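## Task

Move the five cases from the low table onto the empty pallet that sits loose on the floor near one end of the track, possibly a little rotated. Same a/b convention: centres relative to the pallet centre, a along the long side (+a roughly toward +y), b along the short side (+b roughly toward the track). Bottom layer on the deck, every case with its long side parallel to b: article 2187 at a=+0.15 m, b=+0.20 m; article 9527 at a=+0.45 m, b=+0.20 m; article 5236 at a=+0.15 m, b=-0.20 m; article 6049 at a=+0.45 m, b=-0.20 m. Top layer on the bottom one: article 4471 at a=+0.15 m, b=+0.00 m, long side parallel to b. Each case within about a finger's width of its spot. A fallen case may be recovered but must finish lid up. Release everything and move the tools clear at the end; cases kept in place only by the robot do not count.

## Robot and tools

Robot: two arms, left_arm and right_arm, each on its own carriage on one shared track running along y at x = 0. left_rail carries left_arm on the +y half (position_m 0.6 to 3 m), right_rail carries right_arm on the -y half (-3 to -0.6 m). Each arm base is at x = 0, y = carriage position, z = 0.04 m, facing +x. Each arm ends in a vacuum tool with four cups in two channels: channel a cups at y = -104.5 mm and channel b cups at y = +104.5 mm in the tool frame, both at x = ±62 mm; cups point along the tool's +z. Rims cover 227 x 312 mm.

World frame: table top is z = 0, +z up, +x the direction the arms face, +y to their left, y = 0 mid-track. The table spans x from 0.50 m and y from -0.90 to 0.90 m; off the table the floor is at z = -0.53. The pallet is on the floor near one track end. Cameras cam_pallet_north (over the -y end) and cam_pallet_south (over the +y end) show +y roughly to the right. Calibration for all six cameras is given; read article numbers on labels, using zoom_image if needed.

execute_actions(actions): a list of action objects run in sequence. Each action may contain:
- rows: up to 15 rows, one applied per control step (1/30 s). Each row is a single list of 16 numbers in [-1, 1] covering both arms: left dx, dy, dz, rx, ry, rz, left suction_a, suction_b, then right dx, dy, dz, rx, ry, rz, right suction_a, suction_b. The first six of each arm are an offset of that cup point's target from its measured pose at the start of the action (for the first action in a call, the pose last reported), expressed in the cup point's own axes, not world axes. Every row is relative to that same start pose, not cumulative. Scale: 1.0 = 0.6 m or 180 degrees; rx, ry, rz form one rotation vector. Suction values: above 0.01 means on, 0 off; they persist, so to keep a tool's vacuum unchanged repeat its last values. An idle arm gets zeros for motion.
- steps: 1 to 450 control steps, at least the number of rows, default 15. After the rows run out, arms keep heading to the last row's target.
- until: stop the action early when conditions hold, e.g. {"left_rail": {"position_status": ["!=", "moving"]}} or {"all": {"status": "ended"}}. Numbers need a comparison (=, !=, <, <=, >, >=). It does not halt motion.
- left_rail / right_rail: {"position_m": target in metres (absolute place on the track)}, {"speed_m_s": 0.01 to 1}, or {"stop": true}. Any bad value or name rejects the whole call.
An empty actions list just returns state and images.

Per step the commanded pose is clipped to within 100 mm and 16 degrees of the current pose; big offsets therefore take many steps, and an arm can be short of target when the result returns. Ramp offsets gradually (e.g. +0.01 per row, about 0.18 m/s) to avoid shaking loads free. Carriage motion adds to tool motion: wait for the carriage to arrive before placing a tool at a scene point.

zoom_image(camera, region): region [x0, y0, x1, y1] in pixels of that camera's last image, at most 504 x 504.

finished_scene(scene): ends scene 1 or 2 irreversibly and reports success; the next scene's task comes in its result. Call it only after everything is released and stable.

Result lines: per-arm cup point position (m) and quaternion wxyz plus velocities in the world frame (printed position may be off, more at long reach); Hand target; Joint positions/velocities (rail, shoulder pan, shoulder lift, elbow, wrist 1-3); Wrist force/torque in tool axes (offset up to ~10 N, saturates ~200 N); suction_measured_a/b (0 to 1; airtight ≥0.83, cardboard leaks lower, takes ~1.3 s to settle); part_present_a/b (1 above 0.09); rail position_m, position_status (moving, done, contact_stop, time_out, stopped, stopped_with_arm, stopped_for_other_arm) and position_answer (taken/not_taken). "pose unreachable" means the clearance check altered or blocked a command.

Gripping: both cups of a channel must seal fully on a flat face; an overhanging edge under either cup kills that channel. Cups compress up to 21 mm. Grip near the case's centre, move slowly. To place: lower in small steps until contact, then in one action switch both channels off and back the tool away. If a cup grabs the table, turn its channel off.

Avoid: collisions or pressing between the arms (a held case counts as part of its arm); forces of 400 N or joint torques at their limits, which freeze the arm 10 s; knocking anything out of the work area, which ends the scene; drops and slams. For handovers, release from one tool before the other sucks. If a carriage reports stopped_for_other_arm, move arms apart, wait 30 steps, resend. The robot keeps executing while you think, and loose objects may occasionally get nudged.

Each tool is called after "Call:" as a command line: name --argument value for each argument, lists and objects as JSON in quotes; but a table of rows of numbers goes row by row, as --pt "numbers of a row", without its own name.

## Session

Call:
execute_actions --actions '[]'

Scene clock: 0.00 s.
left_arm: end_effector_position=(+0.8514, +2.5566, +0.4412) suction_measured_a=0.00 part_present_a=0 suction_measured_b=0.00 part_present_b=0 end_effector_quat_wxyz=(+0.001, -0.001, +1.000, -0.000) end_effector_velocity=(+0.000, -0.000, -0.000) end_effector_angular_velocity=(+0.000, +0.000, -0.000) | right_arm: end_effector_position=(+0.8501, -2.3019, +0.4413) suction_measured_a=0.00 part_present_a=0 suction_measured_b=0.00 part_present_b=0 end_effector_quat_wxyz=(+0.001, -0.000, +1.000, +0.000) end_effector_velocity=(+0.000, -0.000, -0.000) end_effector_angular_velocity=(+0.000, +0.000, -0.000)
Joint positions: left_arm=[ 2.556 -0.238 -1.498  2.09  -2.166 -1.571  1.331] | right_arm=[-2.302 -0.239 -1.499  2.092 -2.165 -1.57   1.331]
Joint velocities: left_arm=[ 0. -0.  0. -0.  0. -0. -0.] | right_arm=[ 0. -0.  0.  0. -0. -0. -0.]
Wrist force (N, on the end effector, along its own x y z axes, offset not removed): no reading
Wrist torque (N m, same axes, about the end effector's origin, offset not removed): no reading
Hand target (left_arm): +0.851, +2.557, +0.441; +0.001, -0.001, +1.000, -0.000
Hand target (right_arm): +0.850, -2.302, +0.441; +0.001, -0.000, +1.000, +0.000
left_rail: position_m=2.556 position_m_goal=2.556 speed_m_s=1.00 position_status=done position_answer=taken refusals=0
right_rail: position_m=-2.302 position_m_goal=-2.302 speed_m_s=1.00 position_status=done position_answer=taken refusals=0
camera_calibration (this result's frames):
cam_left_wrist: T_world_to_cam=[[-0.0123405, -0.999628, 0.0243021, 2.55302], [-0.838337, 0.0235902, 0.544642, 0.435507], [-0.545013, -0.0136522, -0.838316, 0.95768], [0, 0, 0, 1]] pos_world=[0.918556, 2.55488, 0.503599]
cam_right_wrist: T_world_to_cam=[[0.0231792, -0.99923, 0.0316494, -2.33328], [-0.852851, -0.00324537, 0.522144, 0.510032], [-0.521639, -0.0390951, -0.85227, 0.814977], [0, 0, 0, 1]] pos_world=[0.914188, -2.29797, 0.502117]

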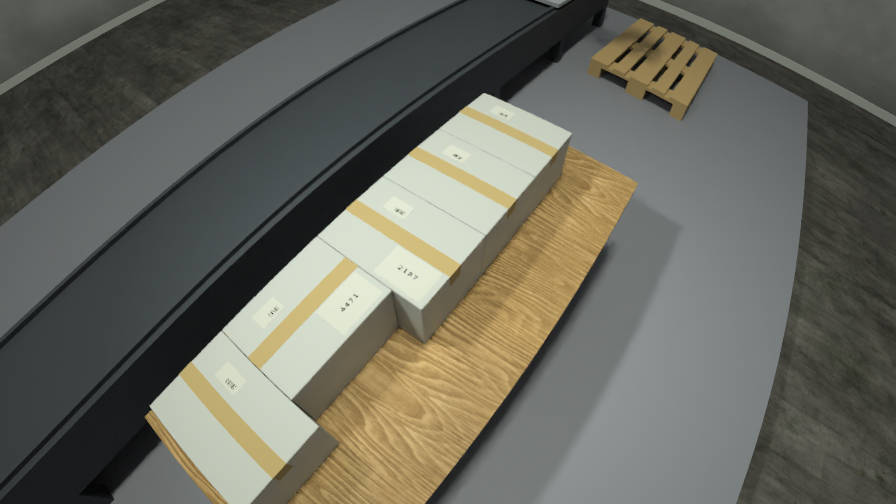

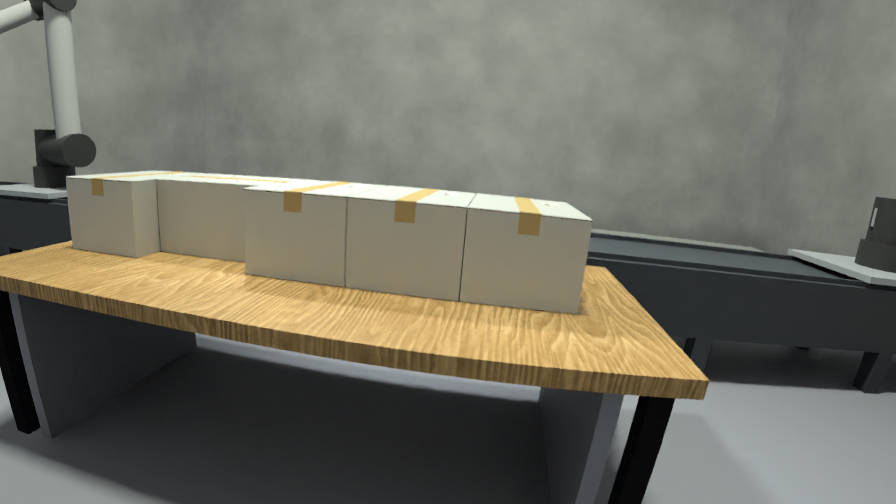

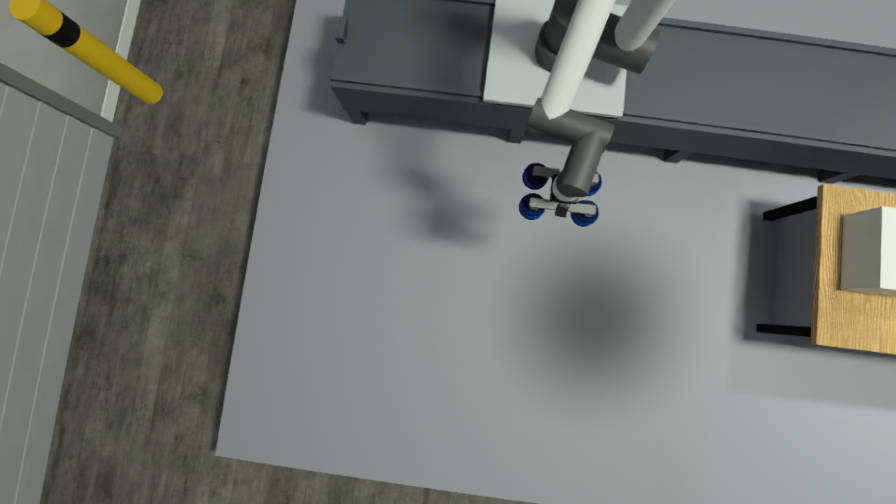

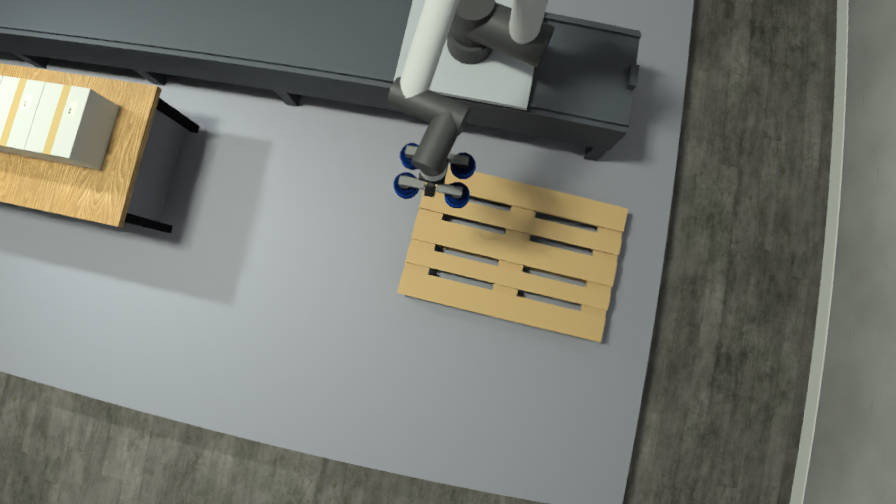

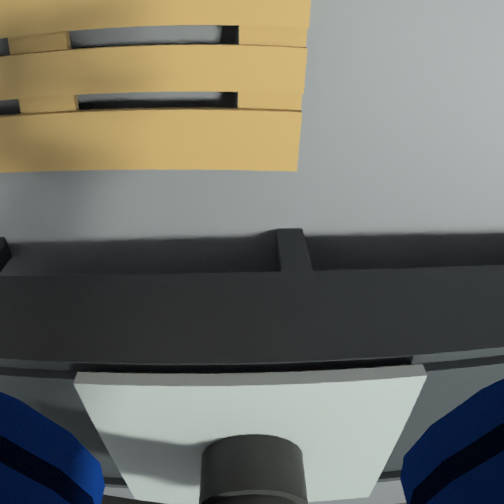

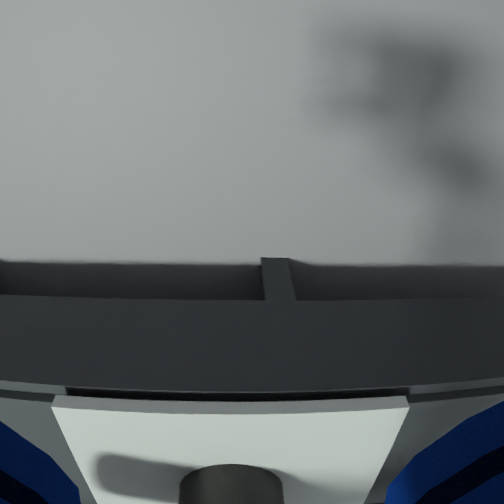

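Call:
zoom_image --camera "cam_pallet_south" --region '[390, 160, 650, 360]'

Call:
zoom_image --camera "cam_low" --region '[400, 180, 620, 330]'

Region (390, 160, 650, 360) of cam_pallet_south's 896x504 image, scaled by 1.938, with more detail than that image has; it fills the top 388 rows of this view, and the rest is white.

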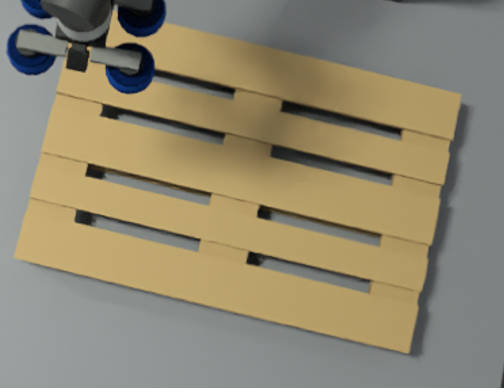

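Region (400, 180, 620, 330) of cam_low's 896x504 image, scaled by 2.291, with more detail than that image has; it fills the top 344 rows of this view, and the rest is white.

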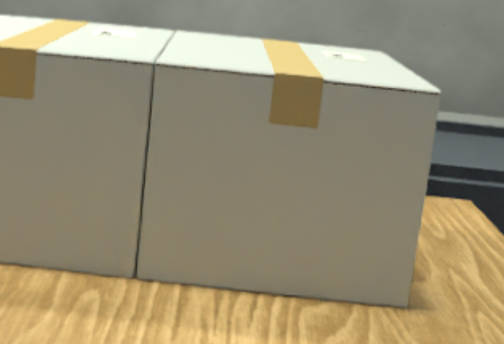

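Call:
execute_actions --actions '[{"rows":[[0.9,-0.95,0,0,0,0.97,0,0,0,0,0,0,0,0,0,0]],"steps":66,"left_rail":{"position_m":1.0},"right_rail":{"position_m":-2.8}}]'

Scene clock: 22.27 s.
left_arm: end_effector_position=(+0.3105, +0.4290, +0.4413) suction_measured_a=0.00 part_present_a=0 suction_measured_b=0.00 part_present_b=0 end_effector_quat_wxyz=(+0.001, +0.999, +0.054, +0.002) end_effector_velocity=(+0.001, -0.000, +0.001) end_effector_angular_velocity=(-0.004, +0.025, -0.142) | right_arm: end_effector_position=(+0.8501, -2.8004, +0.4413) suction_measured_a=0.00 part_present_a=0 suction_measured_b=0.00 part_present_b=0 end_effector_quat_wxyz=(+0.001, -0.000, +1.000, +0.000) end_effector_velocity=(+0.000, +0.000, -0.000) end_effector_angular_velocity=(+0.000, +0.000, +0.000)
Joint positions: left_arm=[ 1.    -1.388 -1.751  2.324 -2.147 -1.568  3.215] | right_arm=[-2.8   -0.239 -1.499  2.092 -2.165 -1.57   1.331]
Joint velocities: left_arm=[ 0.     0.013  0.003 -0.004 -0.    -0.026  0.155] | right_arm=[ 0.  0.  0. -0.  0. -0. -0.]
Wrist force (N, on the end effector, along its own x y z axes, offset not removed): left_arm=[0.4 4.1 1.8] | right_arm=[-0.2 -2.0 4.8]
Wrist torque (N m, same axes, about the end effector's origin, offset not removed): left_arm=[0.35 0.43 0.47] | right_arm=[-0.40 -0.24 0.14]
Hand target (left_arm): +0.311, +0.429, +0.441; +0.001, +0.999, +0.048, +0.000
Hand target (right_arm): +0.850, -2.800, +0.441; +0.001, -0.000, +1.000, +0.000
Off the commanded pose (left_arm): 0.002 m, 1 deg.
Off the commanded pose (right_arm): 0.000 m, 0 deg.
left_rail: position_m=1.000 position_m_goal=1.000 speed_m_s=1.00 position_status=done position_answer=taken refusals=0
right_rail: position_m=-2.800 position_m_goal=-2.800 speed_m_s=1.00 position_status=done position_answer=taken refusals=0
camera_calibration (this result's frames):
cam_left_wrist: T_world_to_cam=[[-0.0943231, 0.995317, 0.0211457, -0.409442], [0.832946, 0.0672668, 0.549251, -0.507449], [0.545256, 0.0694203, -0.83539, 0.258402], [0, 0, 0, 1]] pos_world=[0.243163, 0.42372, 0.503242]
cam_right_wrist: T_world_to_cam=[[0.0231791, -0.99923, 0.0316493, -2.83143], [-0.852851, -0.00324535, 0.522144, 0.508414], [-0.521639, -0.039095, -0.85227, 0.795487], [0, 0, 0, 1]] pos_world=[0.914188, -2.7965, 0.502117]

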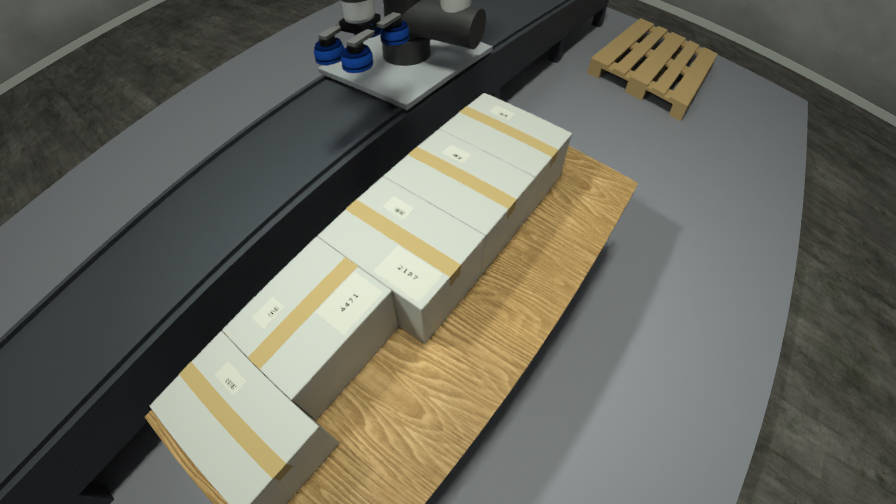

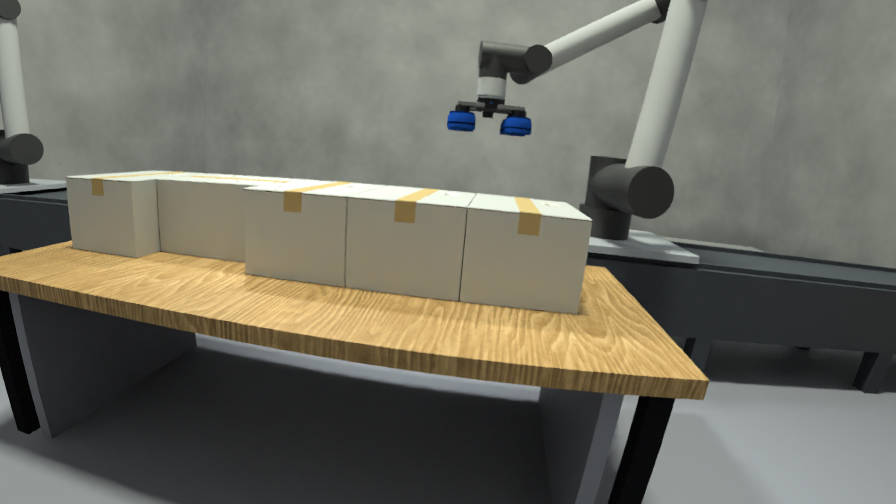

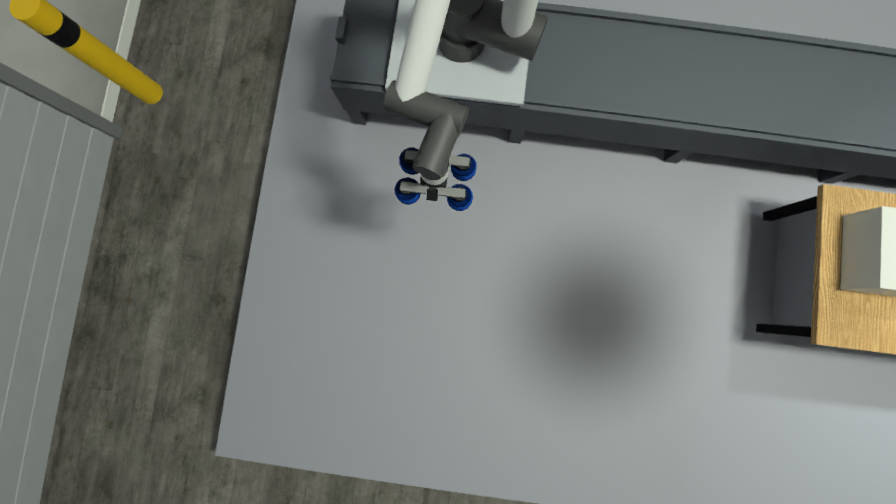

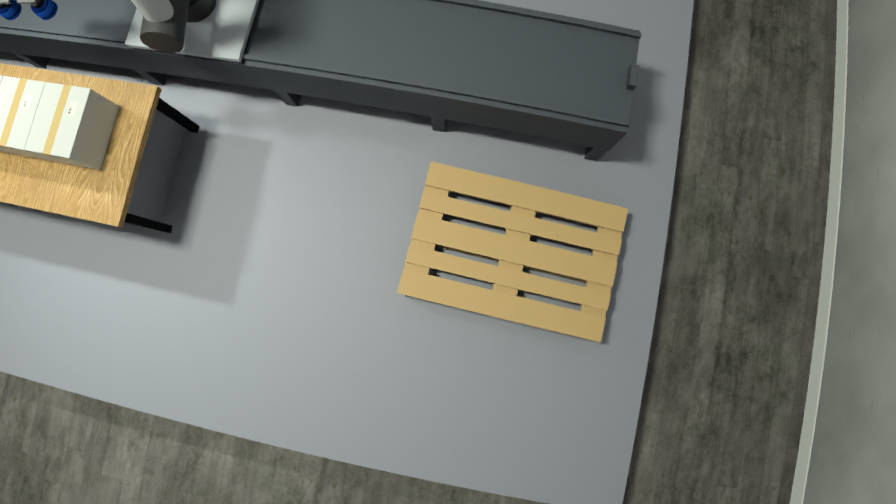

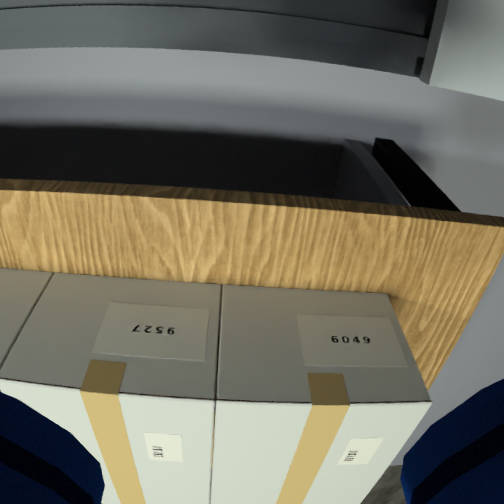

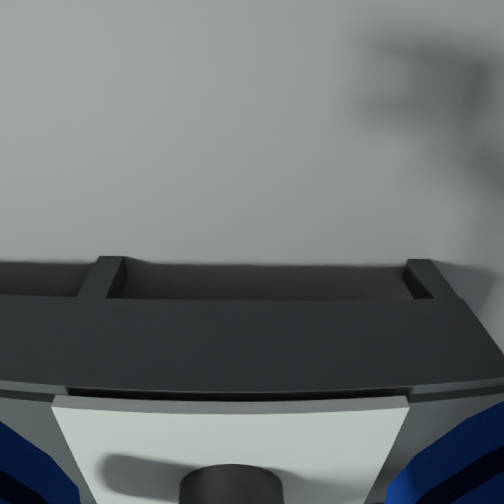

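Call:
execute_actions --actions '[{"rows":[[0.895,-0.1425,0.25,0,0,-0.466,0,0,0,0,0,0,0,0,0,0]],"steps":44}]'

Scene clock: 28.67 s.
left_arm: end_effector_position=(+0.8361, +0.5719, +0.2925) suction_measured_a=0.00 part_present_a=0 suction_measured_b=0.00 part_present_b=0 end_effector_quat_wxyz=(+0.002, +0.707, +0.708, +0.001) end_effector_velocity=(+0.005, -0.001, -0.001) end_effector_angular_velocity=(-0.000, +0.000, +0.003) | right_arm: end_effector_position=(+0.8501, -2.8004, +0.4413) suction_measured_a=0.00 part_present_a=0 suction_measured_b=0.00 part_present_b=0 end_effector_quat_wxyz=(+0.001, -0.000, +1.000, +0.000) end_effector_velocity=(-0.000, +0.000, +0.000) end_effector_angular_velocity=(-0.000, -0.000, +0.000)
Joint positions: left_arm=[ 1.    -0.689 -1.279  2.077 -2.373 -1.569  2.451] | right_arm=[-2.8   -0.239 -1.499  2.092 -2.165 -1.57   1.331]
Joint velocities: left_arm=[ 0.     0.003  0.005 -0.006  0.001 -0.    -0.   ] | right_arm=[ 0.  0. -0.  0. -0. -0.  0.]
Wrist force (N, on the end effector, along its own x y z axes, offset not removed): left_arm=[1.3 2.3 0.9] | right_arm=[1.7 0.4 4.7]
Wrist torque (N m, same axes, about the end effector's origin, offset not removed): left_arm=[0.24 0.51 0.52] | right_arm=[-0.09 -0.40 0.12]
Hand target (left_arm): +0.837, +0.572, +0.292; +0.002, +0.707, +0.708, +0.001
Hand target (right_arm): +0.850, -2.800, +0.441; +0.001, -0.000, +1.000, +0.000
Off the commanded pose (left_arm): 0.001 m, 0 deg.
Off the commanded pose (right_arm): 0.000 m, 0 deg.
left_rail: position_m=1.000 position_m_goal=1.000 speed_m_s=1.00 position_status=done position_answer=taken refusals=0
right_rail: position_m=-2.800 position_m_goal=-2.800 speed_m_s=1.00 position_status=done position_answer=taken refusals=0
camera_calibration (this result's frames):
cam_left_wrist: T_world_to_cam=[[-0.999735, 0.0127032, 0.0192176, 0.820625], [0.0211331, 0.837786, 0.54559, -0.633975], [-0.00916946, 0.545851, -0.837832, 0.0294348], [0, 0, 0, 1]] pos_world=[0.834075, 0.504644, 0.354781]
cam_right_wrist: T_world_to_cam=[[0.0231794, -0.99923, 0.0316493, -2.83143], [-0.852851, -0.00324561, 0.522144, 0.508413], [-0.521639, -0.0390951, -0.85227, 0.795487], [0, 0, 0, 1]] pos_world=[0.914188, -2.7965, 0.502117]

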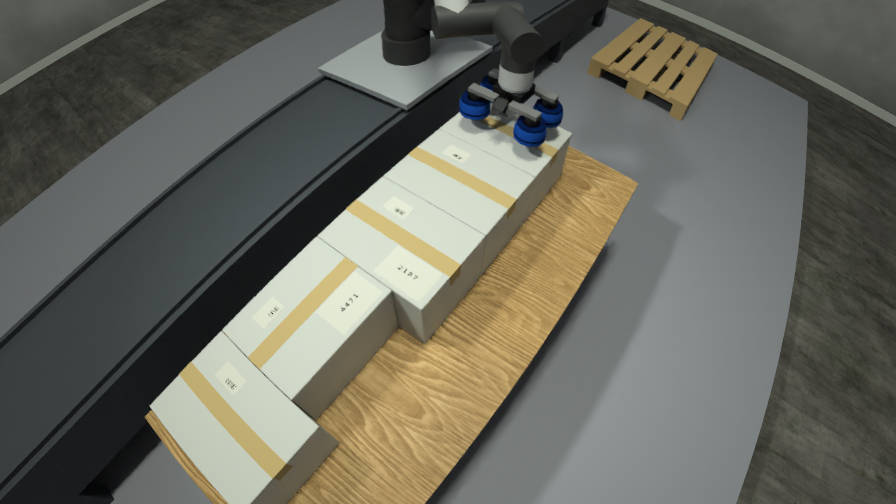

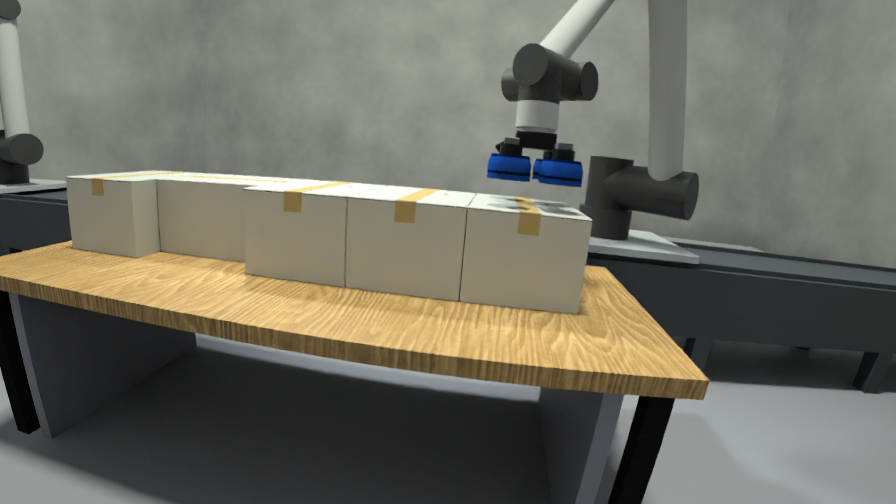

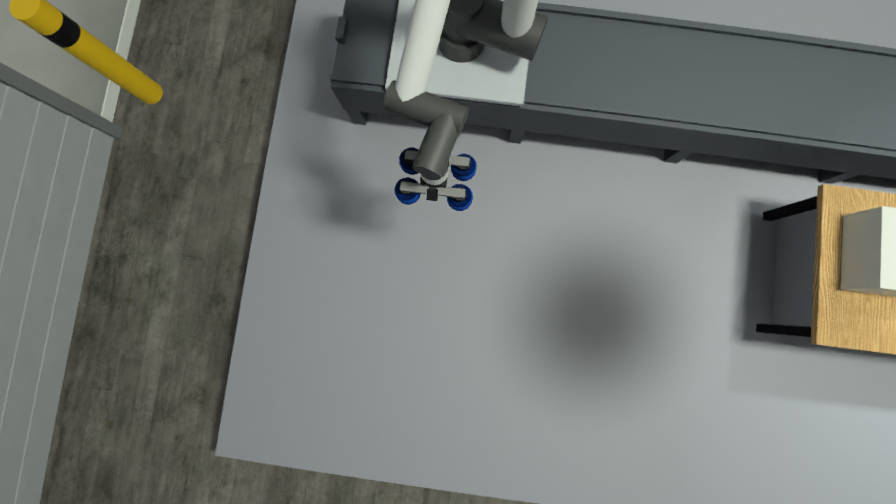

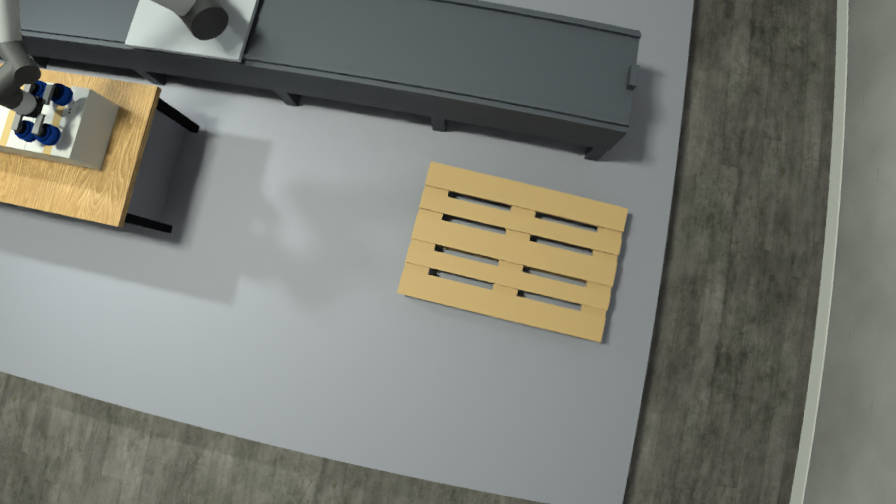

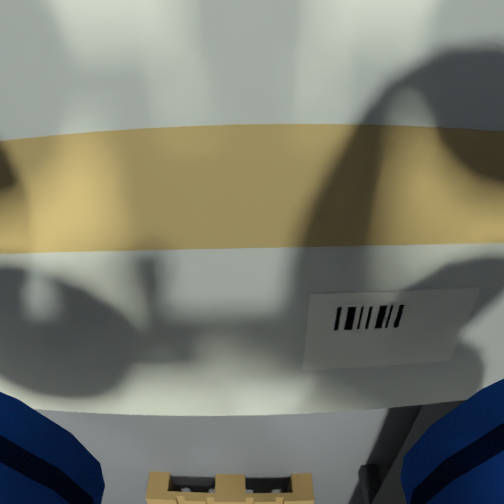

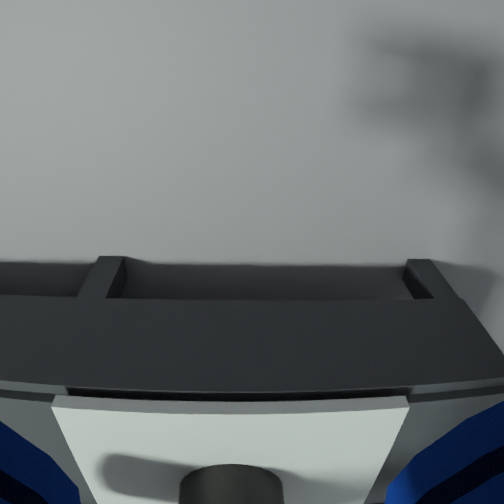

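Call:
execute_actions --actions '[{"rows":[[-0.01,0.01,0.02,0.0007,0.0003,0,0,0,0,0,0,0,0,0,0,0],[-0.01,0.01,0.04,0.0007,0.0003,0,0,0,0,0,0,0,0,0,0,0],[-0.01,0.01,0.06,0.0007,0.0003,0,0,0,0,0,0,0,0,0,0,0],[-0.01,0.01,0.08,0.0007,0.0003,0,0,0,0,0,0,0,0,0,0,0],[-0.01,0.01,0.095,0.0007,0.0003,0,0,0,0,0,0,0,0,0,0,0],[-0.01,0.01,0.108,0.0007,0.0003,0,0,0,0,0,0,0,0,0,0,0],[-0.01,0.01,0.119,0.0007,0.0003,0,0,0,0,0,0,0,0,0,0,0]],"steps":18}]'

Scene clock: 41.67 s.
left_arm: end_effector_position=(+0.8424, +0.5657, +0.2220) suction_measured_a=0.00 part_present_a=0 suction_measured_b=0.00 part_present_b=0 end_effector_quat_wxyz=(+0.001, +0.707, +0.708, +0.001) end_effector_velocity=(+0.001, -0.001, -0.006) end_effector_angular_velocity=(-0.001, -0.001, -0.000) | right_arm: end_effector_position=(+0.8501, -2.8004, +0.4413) suction_measured_a=0.00 part_present_a=0 suction_measured_b=0.00 part_present_b=0 end_effector_quat_wxyz=(+0.001, -0.000, +1.000, +0.000) end_effector_velocity=(-0.000, +0.000, +0.000) end_effector_angular_velocity=(-0.000, -0.000, +0.000)
Joint positions: left_arm=[ 1.    -0.69  -1.2    2.098 -2.472 -1.57   2.45 ] | right_arm=[-2.8   -0.239 -1.499  2.092 -2.165 -1.57   1.331]
Joint velocities: left_arm=[ 0.     0.     0.007  0.001 -0.01  -0.    -0.   ] | right_arm=[ 0.  0. -0. -0.  0.  0.  0.]
Wrist force (N, on the end effector, along its own x y z axes, offset not removed): left_arm=[24.6 -27.9 -90.2] | right_arm=[4.7 -2.0 2.3]
Wrist torque (N m, same axes, about the end effector's origin, offset not removed): left_arm=[-0.69 -0.04 0.42] | right_arm=[-0.25 -0.84 0.02]
Hand target (left_arm): +0.842, +0.566, +0.221; +0.001, +0.707, +0.708, +0.001
Hand target (right_arm): +0.850, -2.800, +0.441; +0.001, -0.000, +1.000, +0.000
Off the commanded pose (left_arm): 0.001 m, 0 deg.
Off the commanded pose (right_arm): 0.000 m, 0 deg.
left_rail: position_m=1.000 position_m_goal=1.000 speed_m_s=1.00 position_status=done position_answer=taken refusals=0
right_rail: position_m=-2.800 position_m_goal=-2.800 speed_m_s=1.00 position_status=done position_answer=taken refusals=0
camera_calibration (this result's frames):
cam_left_wrist: T_world_to_cam=[[-0.999698, 0.0125906, 0.0210934, 0.827967], [0.0220694, 0.837432, 0.546095, -0.591187], [-0.0107886, 0.546396, -0.837458, -0.0252397], [0, 0, 0, 1]] pos_world=[0.840492, 0.498445, 0.284242]
cam_right_wrist: T_world_to_cam=[[0.0231792, -0.99923, 0.0316493, -2.83143], [-0.852851, -0.00324544, 0.522144, 0.508414], [-0.521639, -0.039095, -0.85227, 0.795487], [0, 0, 0, 1]] pos_world=[0.914188, -2.7965, 0.502117]

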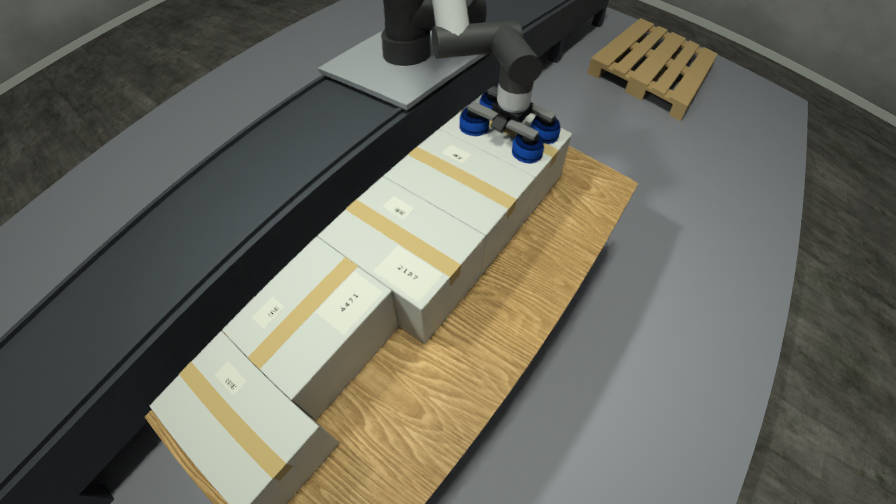

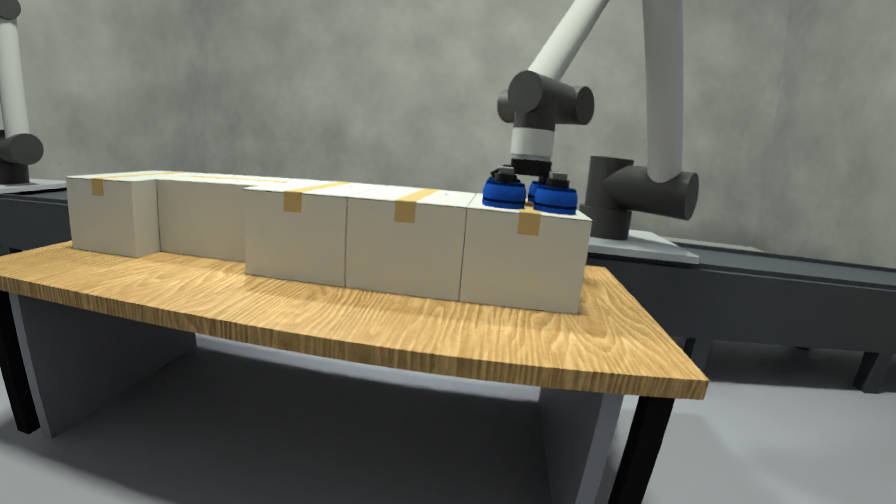

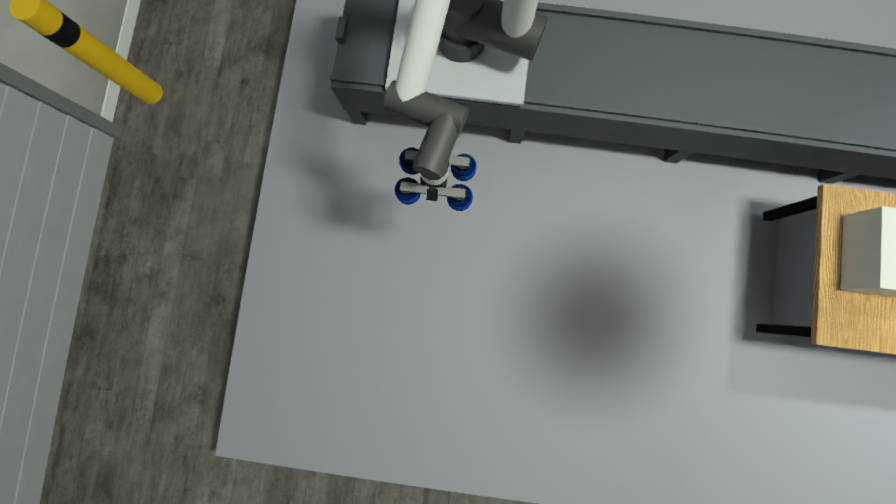

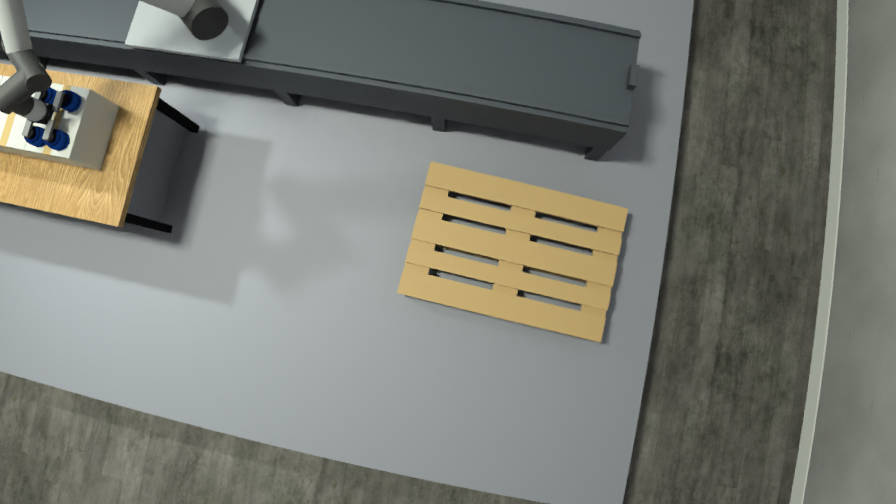

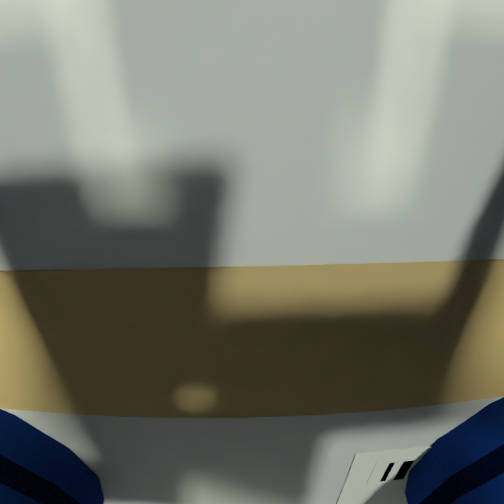

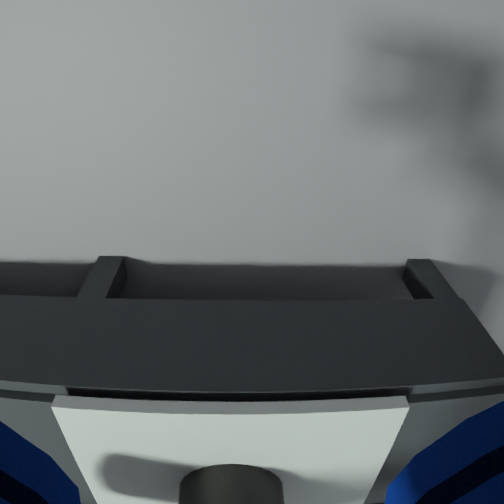

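Call:
execute_actions --actions '[{"rows":[[0,0,0,0,0,0,1,1,0,0,0,0,0,0,0,0]],"steps":20},{"rows":[[0,0,-0.015,0,0,0,1,1,0,0,0,0,0,0,0,0],[0,0,-0.03,0,0,0,1,1,0,0,0,0,0,0,0,0],[0,0,-0.05,0,0,0,1,1,0,0,0,0,0,0,0,0],[0,0,-0.07,0,0,0,1,1,0,0,0,0,0,0,0,0]],"steps":13}]'

Scene clock: 48.77 s.
left_arm: end_effector_position=(+0.8424, +0.5658, +0.2628) suction_measured_a=0.93 part_present_a=1 suction_measured_b=0.93 part_present_b=1 end_effector_quat_wxyz=(+0.001, +0.707, +0.708, +0.001) end_effector_velocity=(-0.001, +0.001, +0.013) end_effector_angular_velocity=(+0.003, +0.003, -0.000) | right_arm: end_effector_position=(+0.8501, -2.8004, +0.4413) suction_measured_a=0.00 part_present_a=0 suction_measured_b=0.00 part_present_b=0 end_effector_quat_wxyz=(+0.001, -0.000, +1.000, +0.000) end_effector_velocity=(+0.000, -0.000, -0.000) end_effector_angular_velocity=(-0.000, +0.000, -0.000)
Joint positions: left_arm=[ 1.    -0.69  -1.242  2.08  -2.411 -1.57   2.45 ] | right_arm=[-2.8   -0.239 -1.499  2.092 -2.165 -1.57   1.331]
Joint velocities: left_arm=[ 0.     0.    -0.014 -0.007  0.025  0.     0.   ] | right_arm=[ 0.  0.  0. -0. -0. -0.  0.]
Wrist force (N, on the end effector, along its own x y z axes, offset not removed): left_arm=[-0.3 5.0 -38.0] | right_arm=[6.4 3.1 9.4]
Wrist torque (N m, same axes, about the end effector's origin, offset not removed): left_arm=[1.92 1.29 0.38] | right_arm=[0.23 -1.33 0.26]
Hand target (left_arm): +0.842, +0.566, +0.264; +0.001, +0.707, +0.708, +0.001
Hand target (right_arm): +0.850, -2.800, +0.441; +0.001, -0.000, +1.000, +0.000
Off the commanded pose (left_arm): 0.001 m, 0 deg.
Off the commanded pose (right_arm): 0.000 m, 0 deg.
left_rail: position_m=1.000 position_m_goal=1.000 speed_m_s=1.00 position_status=done position_answer=taken refusals=0
right_rail: position_m=-2.800 position_m_goal=-2.800 speed_m_s=1.00 position_status=done position_answer=taken refusals=0
camera_calibration (this result's frames):
cam_left_wrist: T_world_to_cam=[[-0.999701, 0.0125551, 0.0209791, 0.827125], [0.021976, 0.837499, 0.545997, -0.613436], [-0.0107149, 0.546295, -0.837524, 0.00885939], [0, 0, 0, 1]] pos_world=[0.840454, 0.498527, 0.325002]
cam_right_wrist: T_world_to_cam=[[0.023179, -0.99923, 0.0316494, -2.83143], [-0.852851, -0.0032452, 0.522144, 0.508414], [-0.521639, -0.039095, -0.85227, 0.795487], [0, 0, 0, 1]] pos_world=[0.914188, -2.7965, 0.502117]

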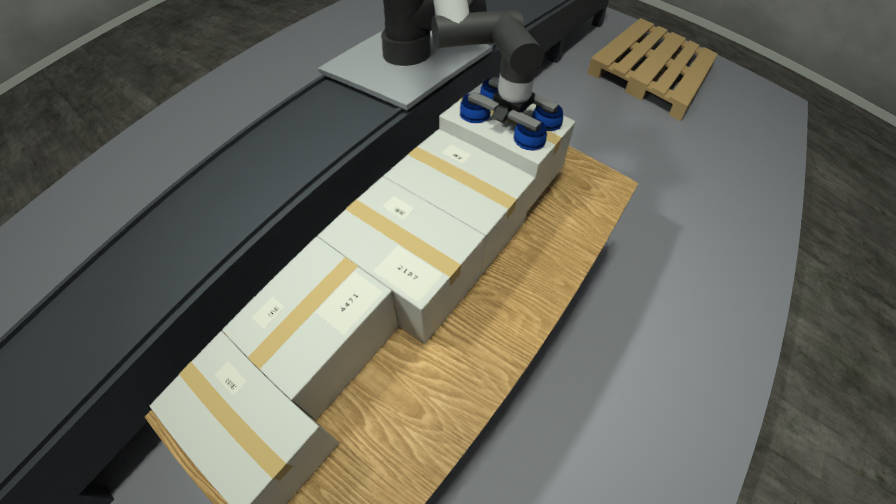

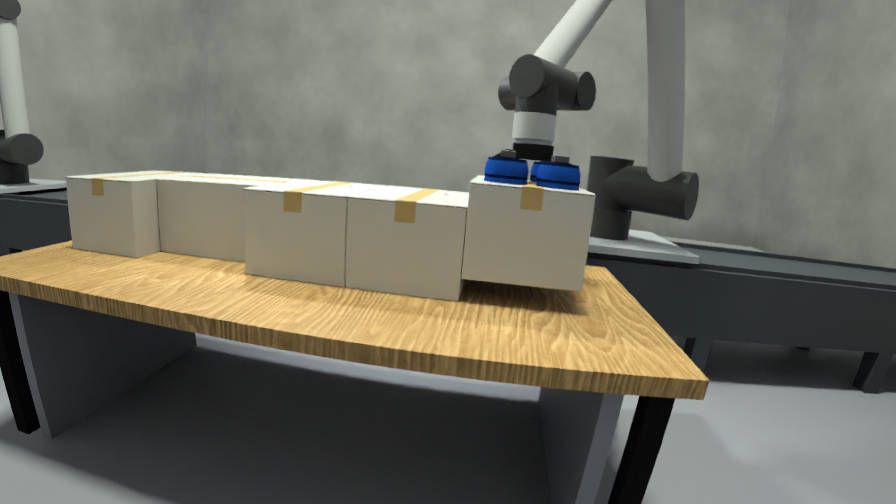

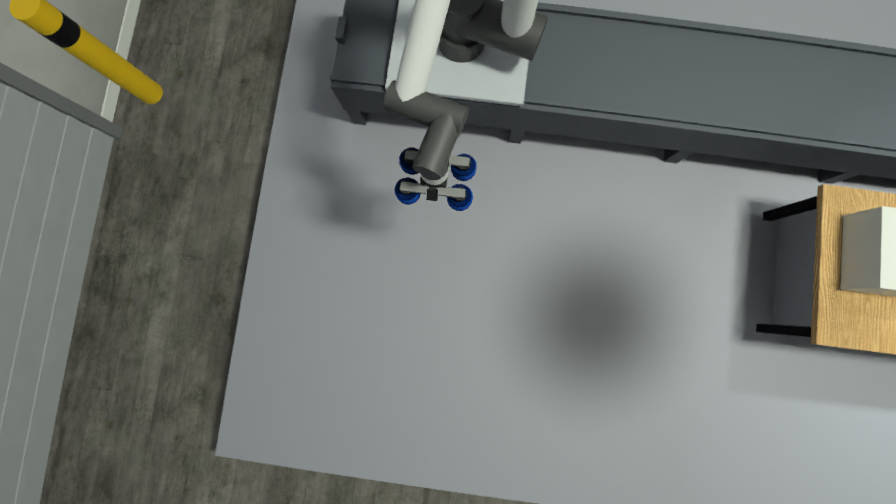

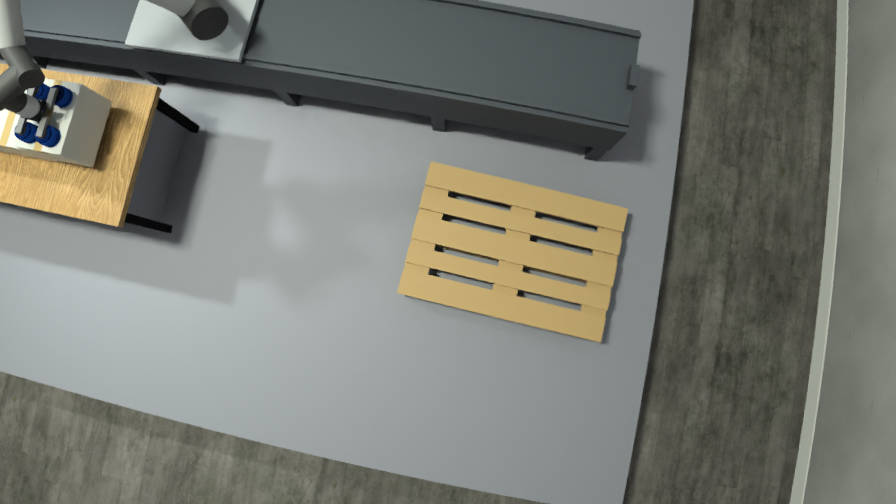

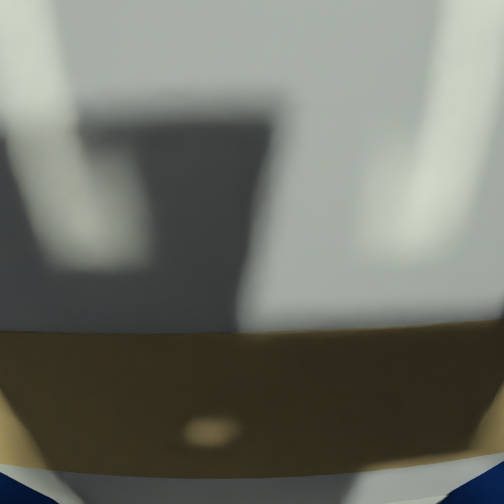

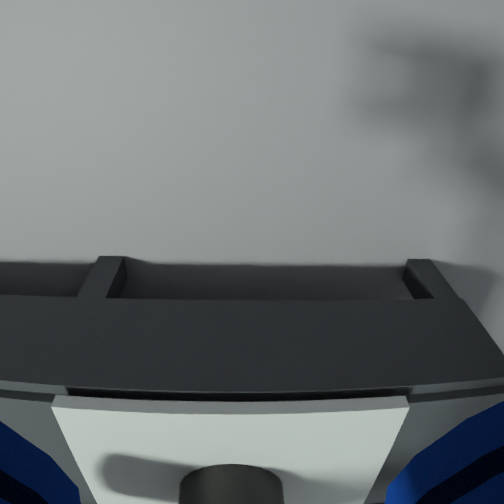

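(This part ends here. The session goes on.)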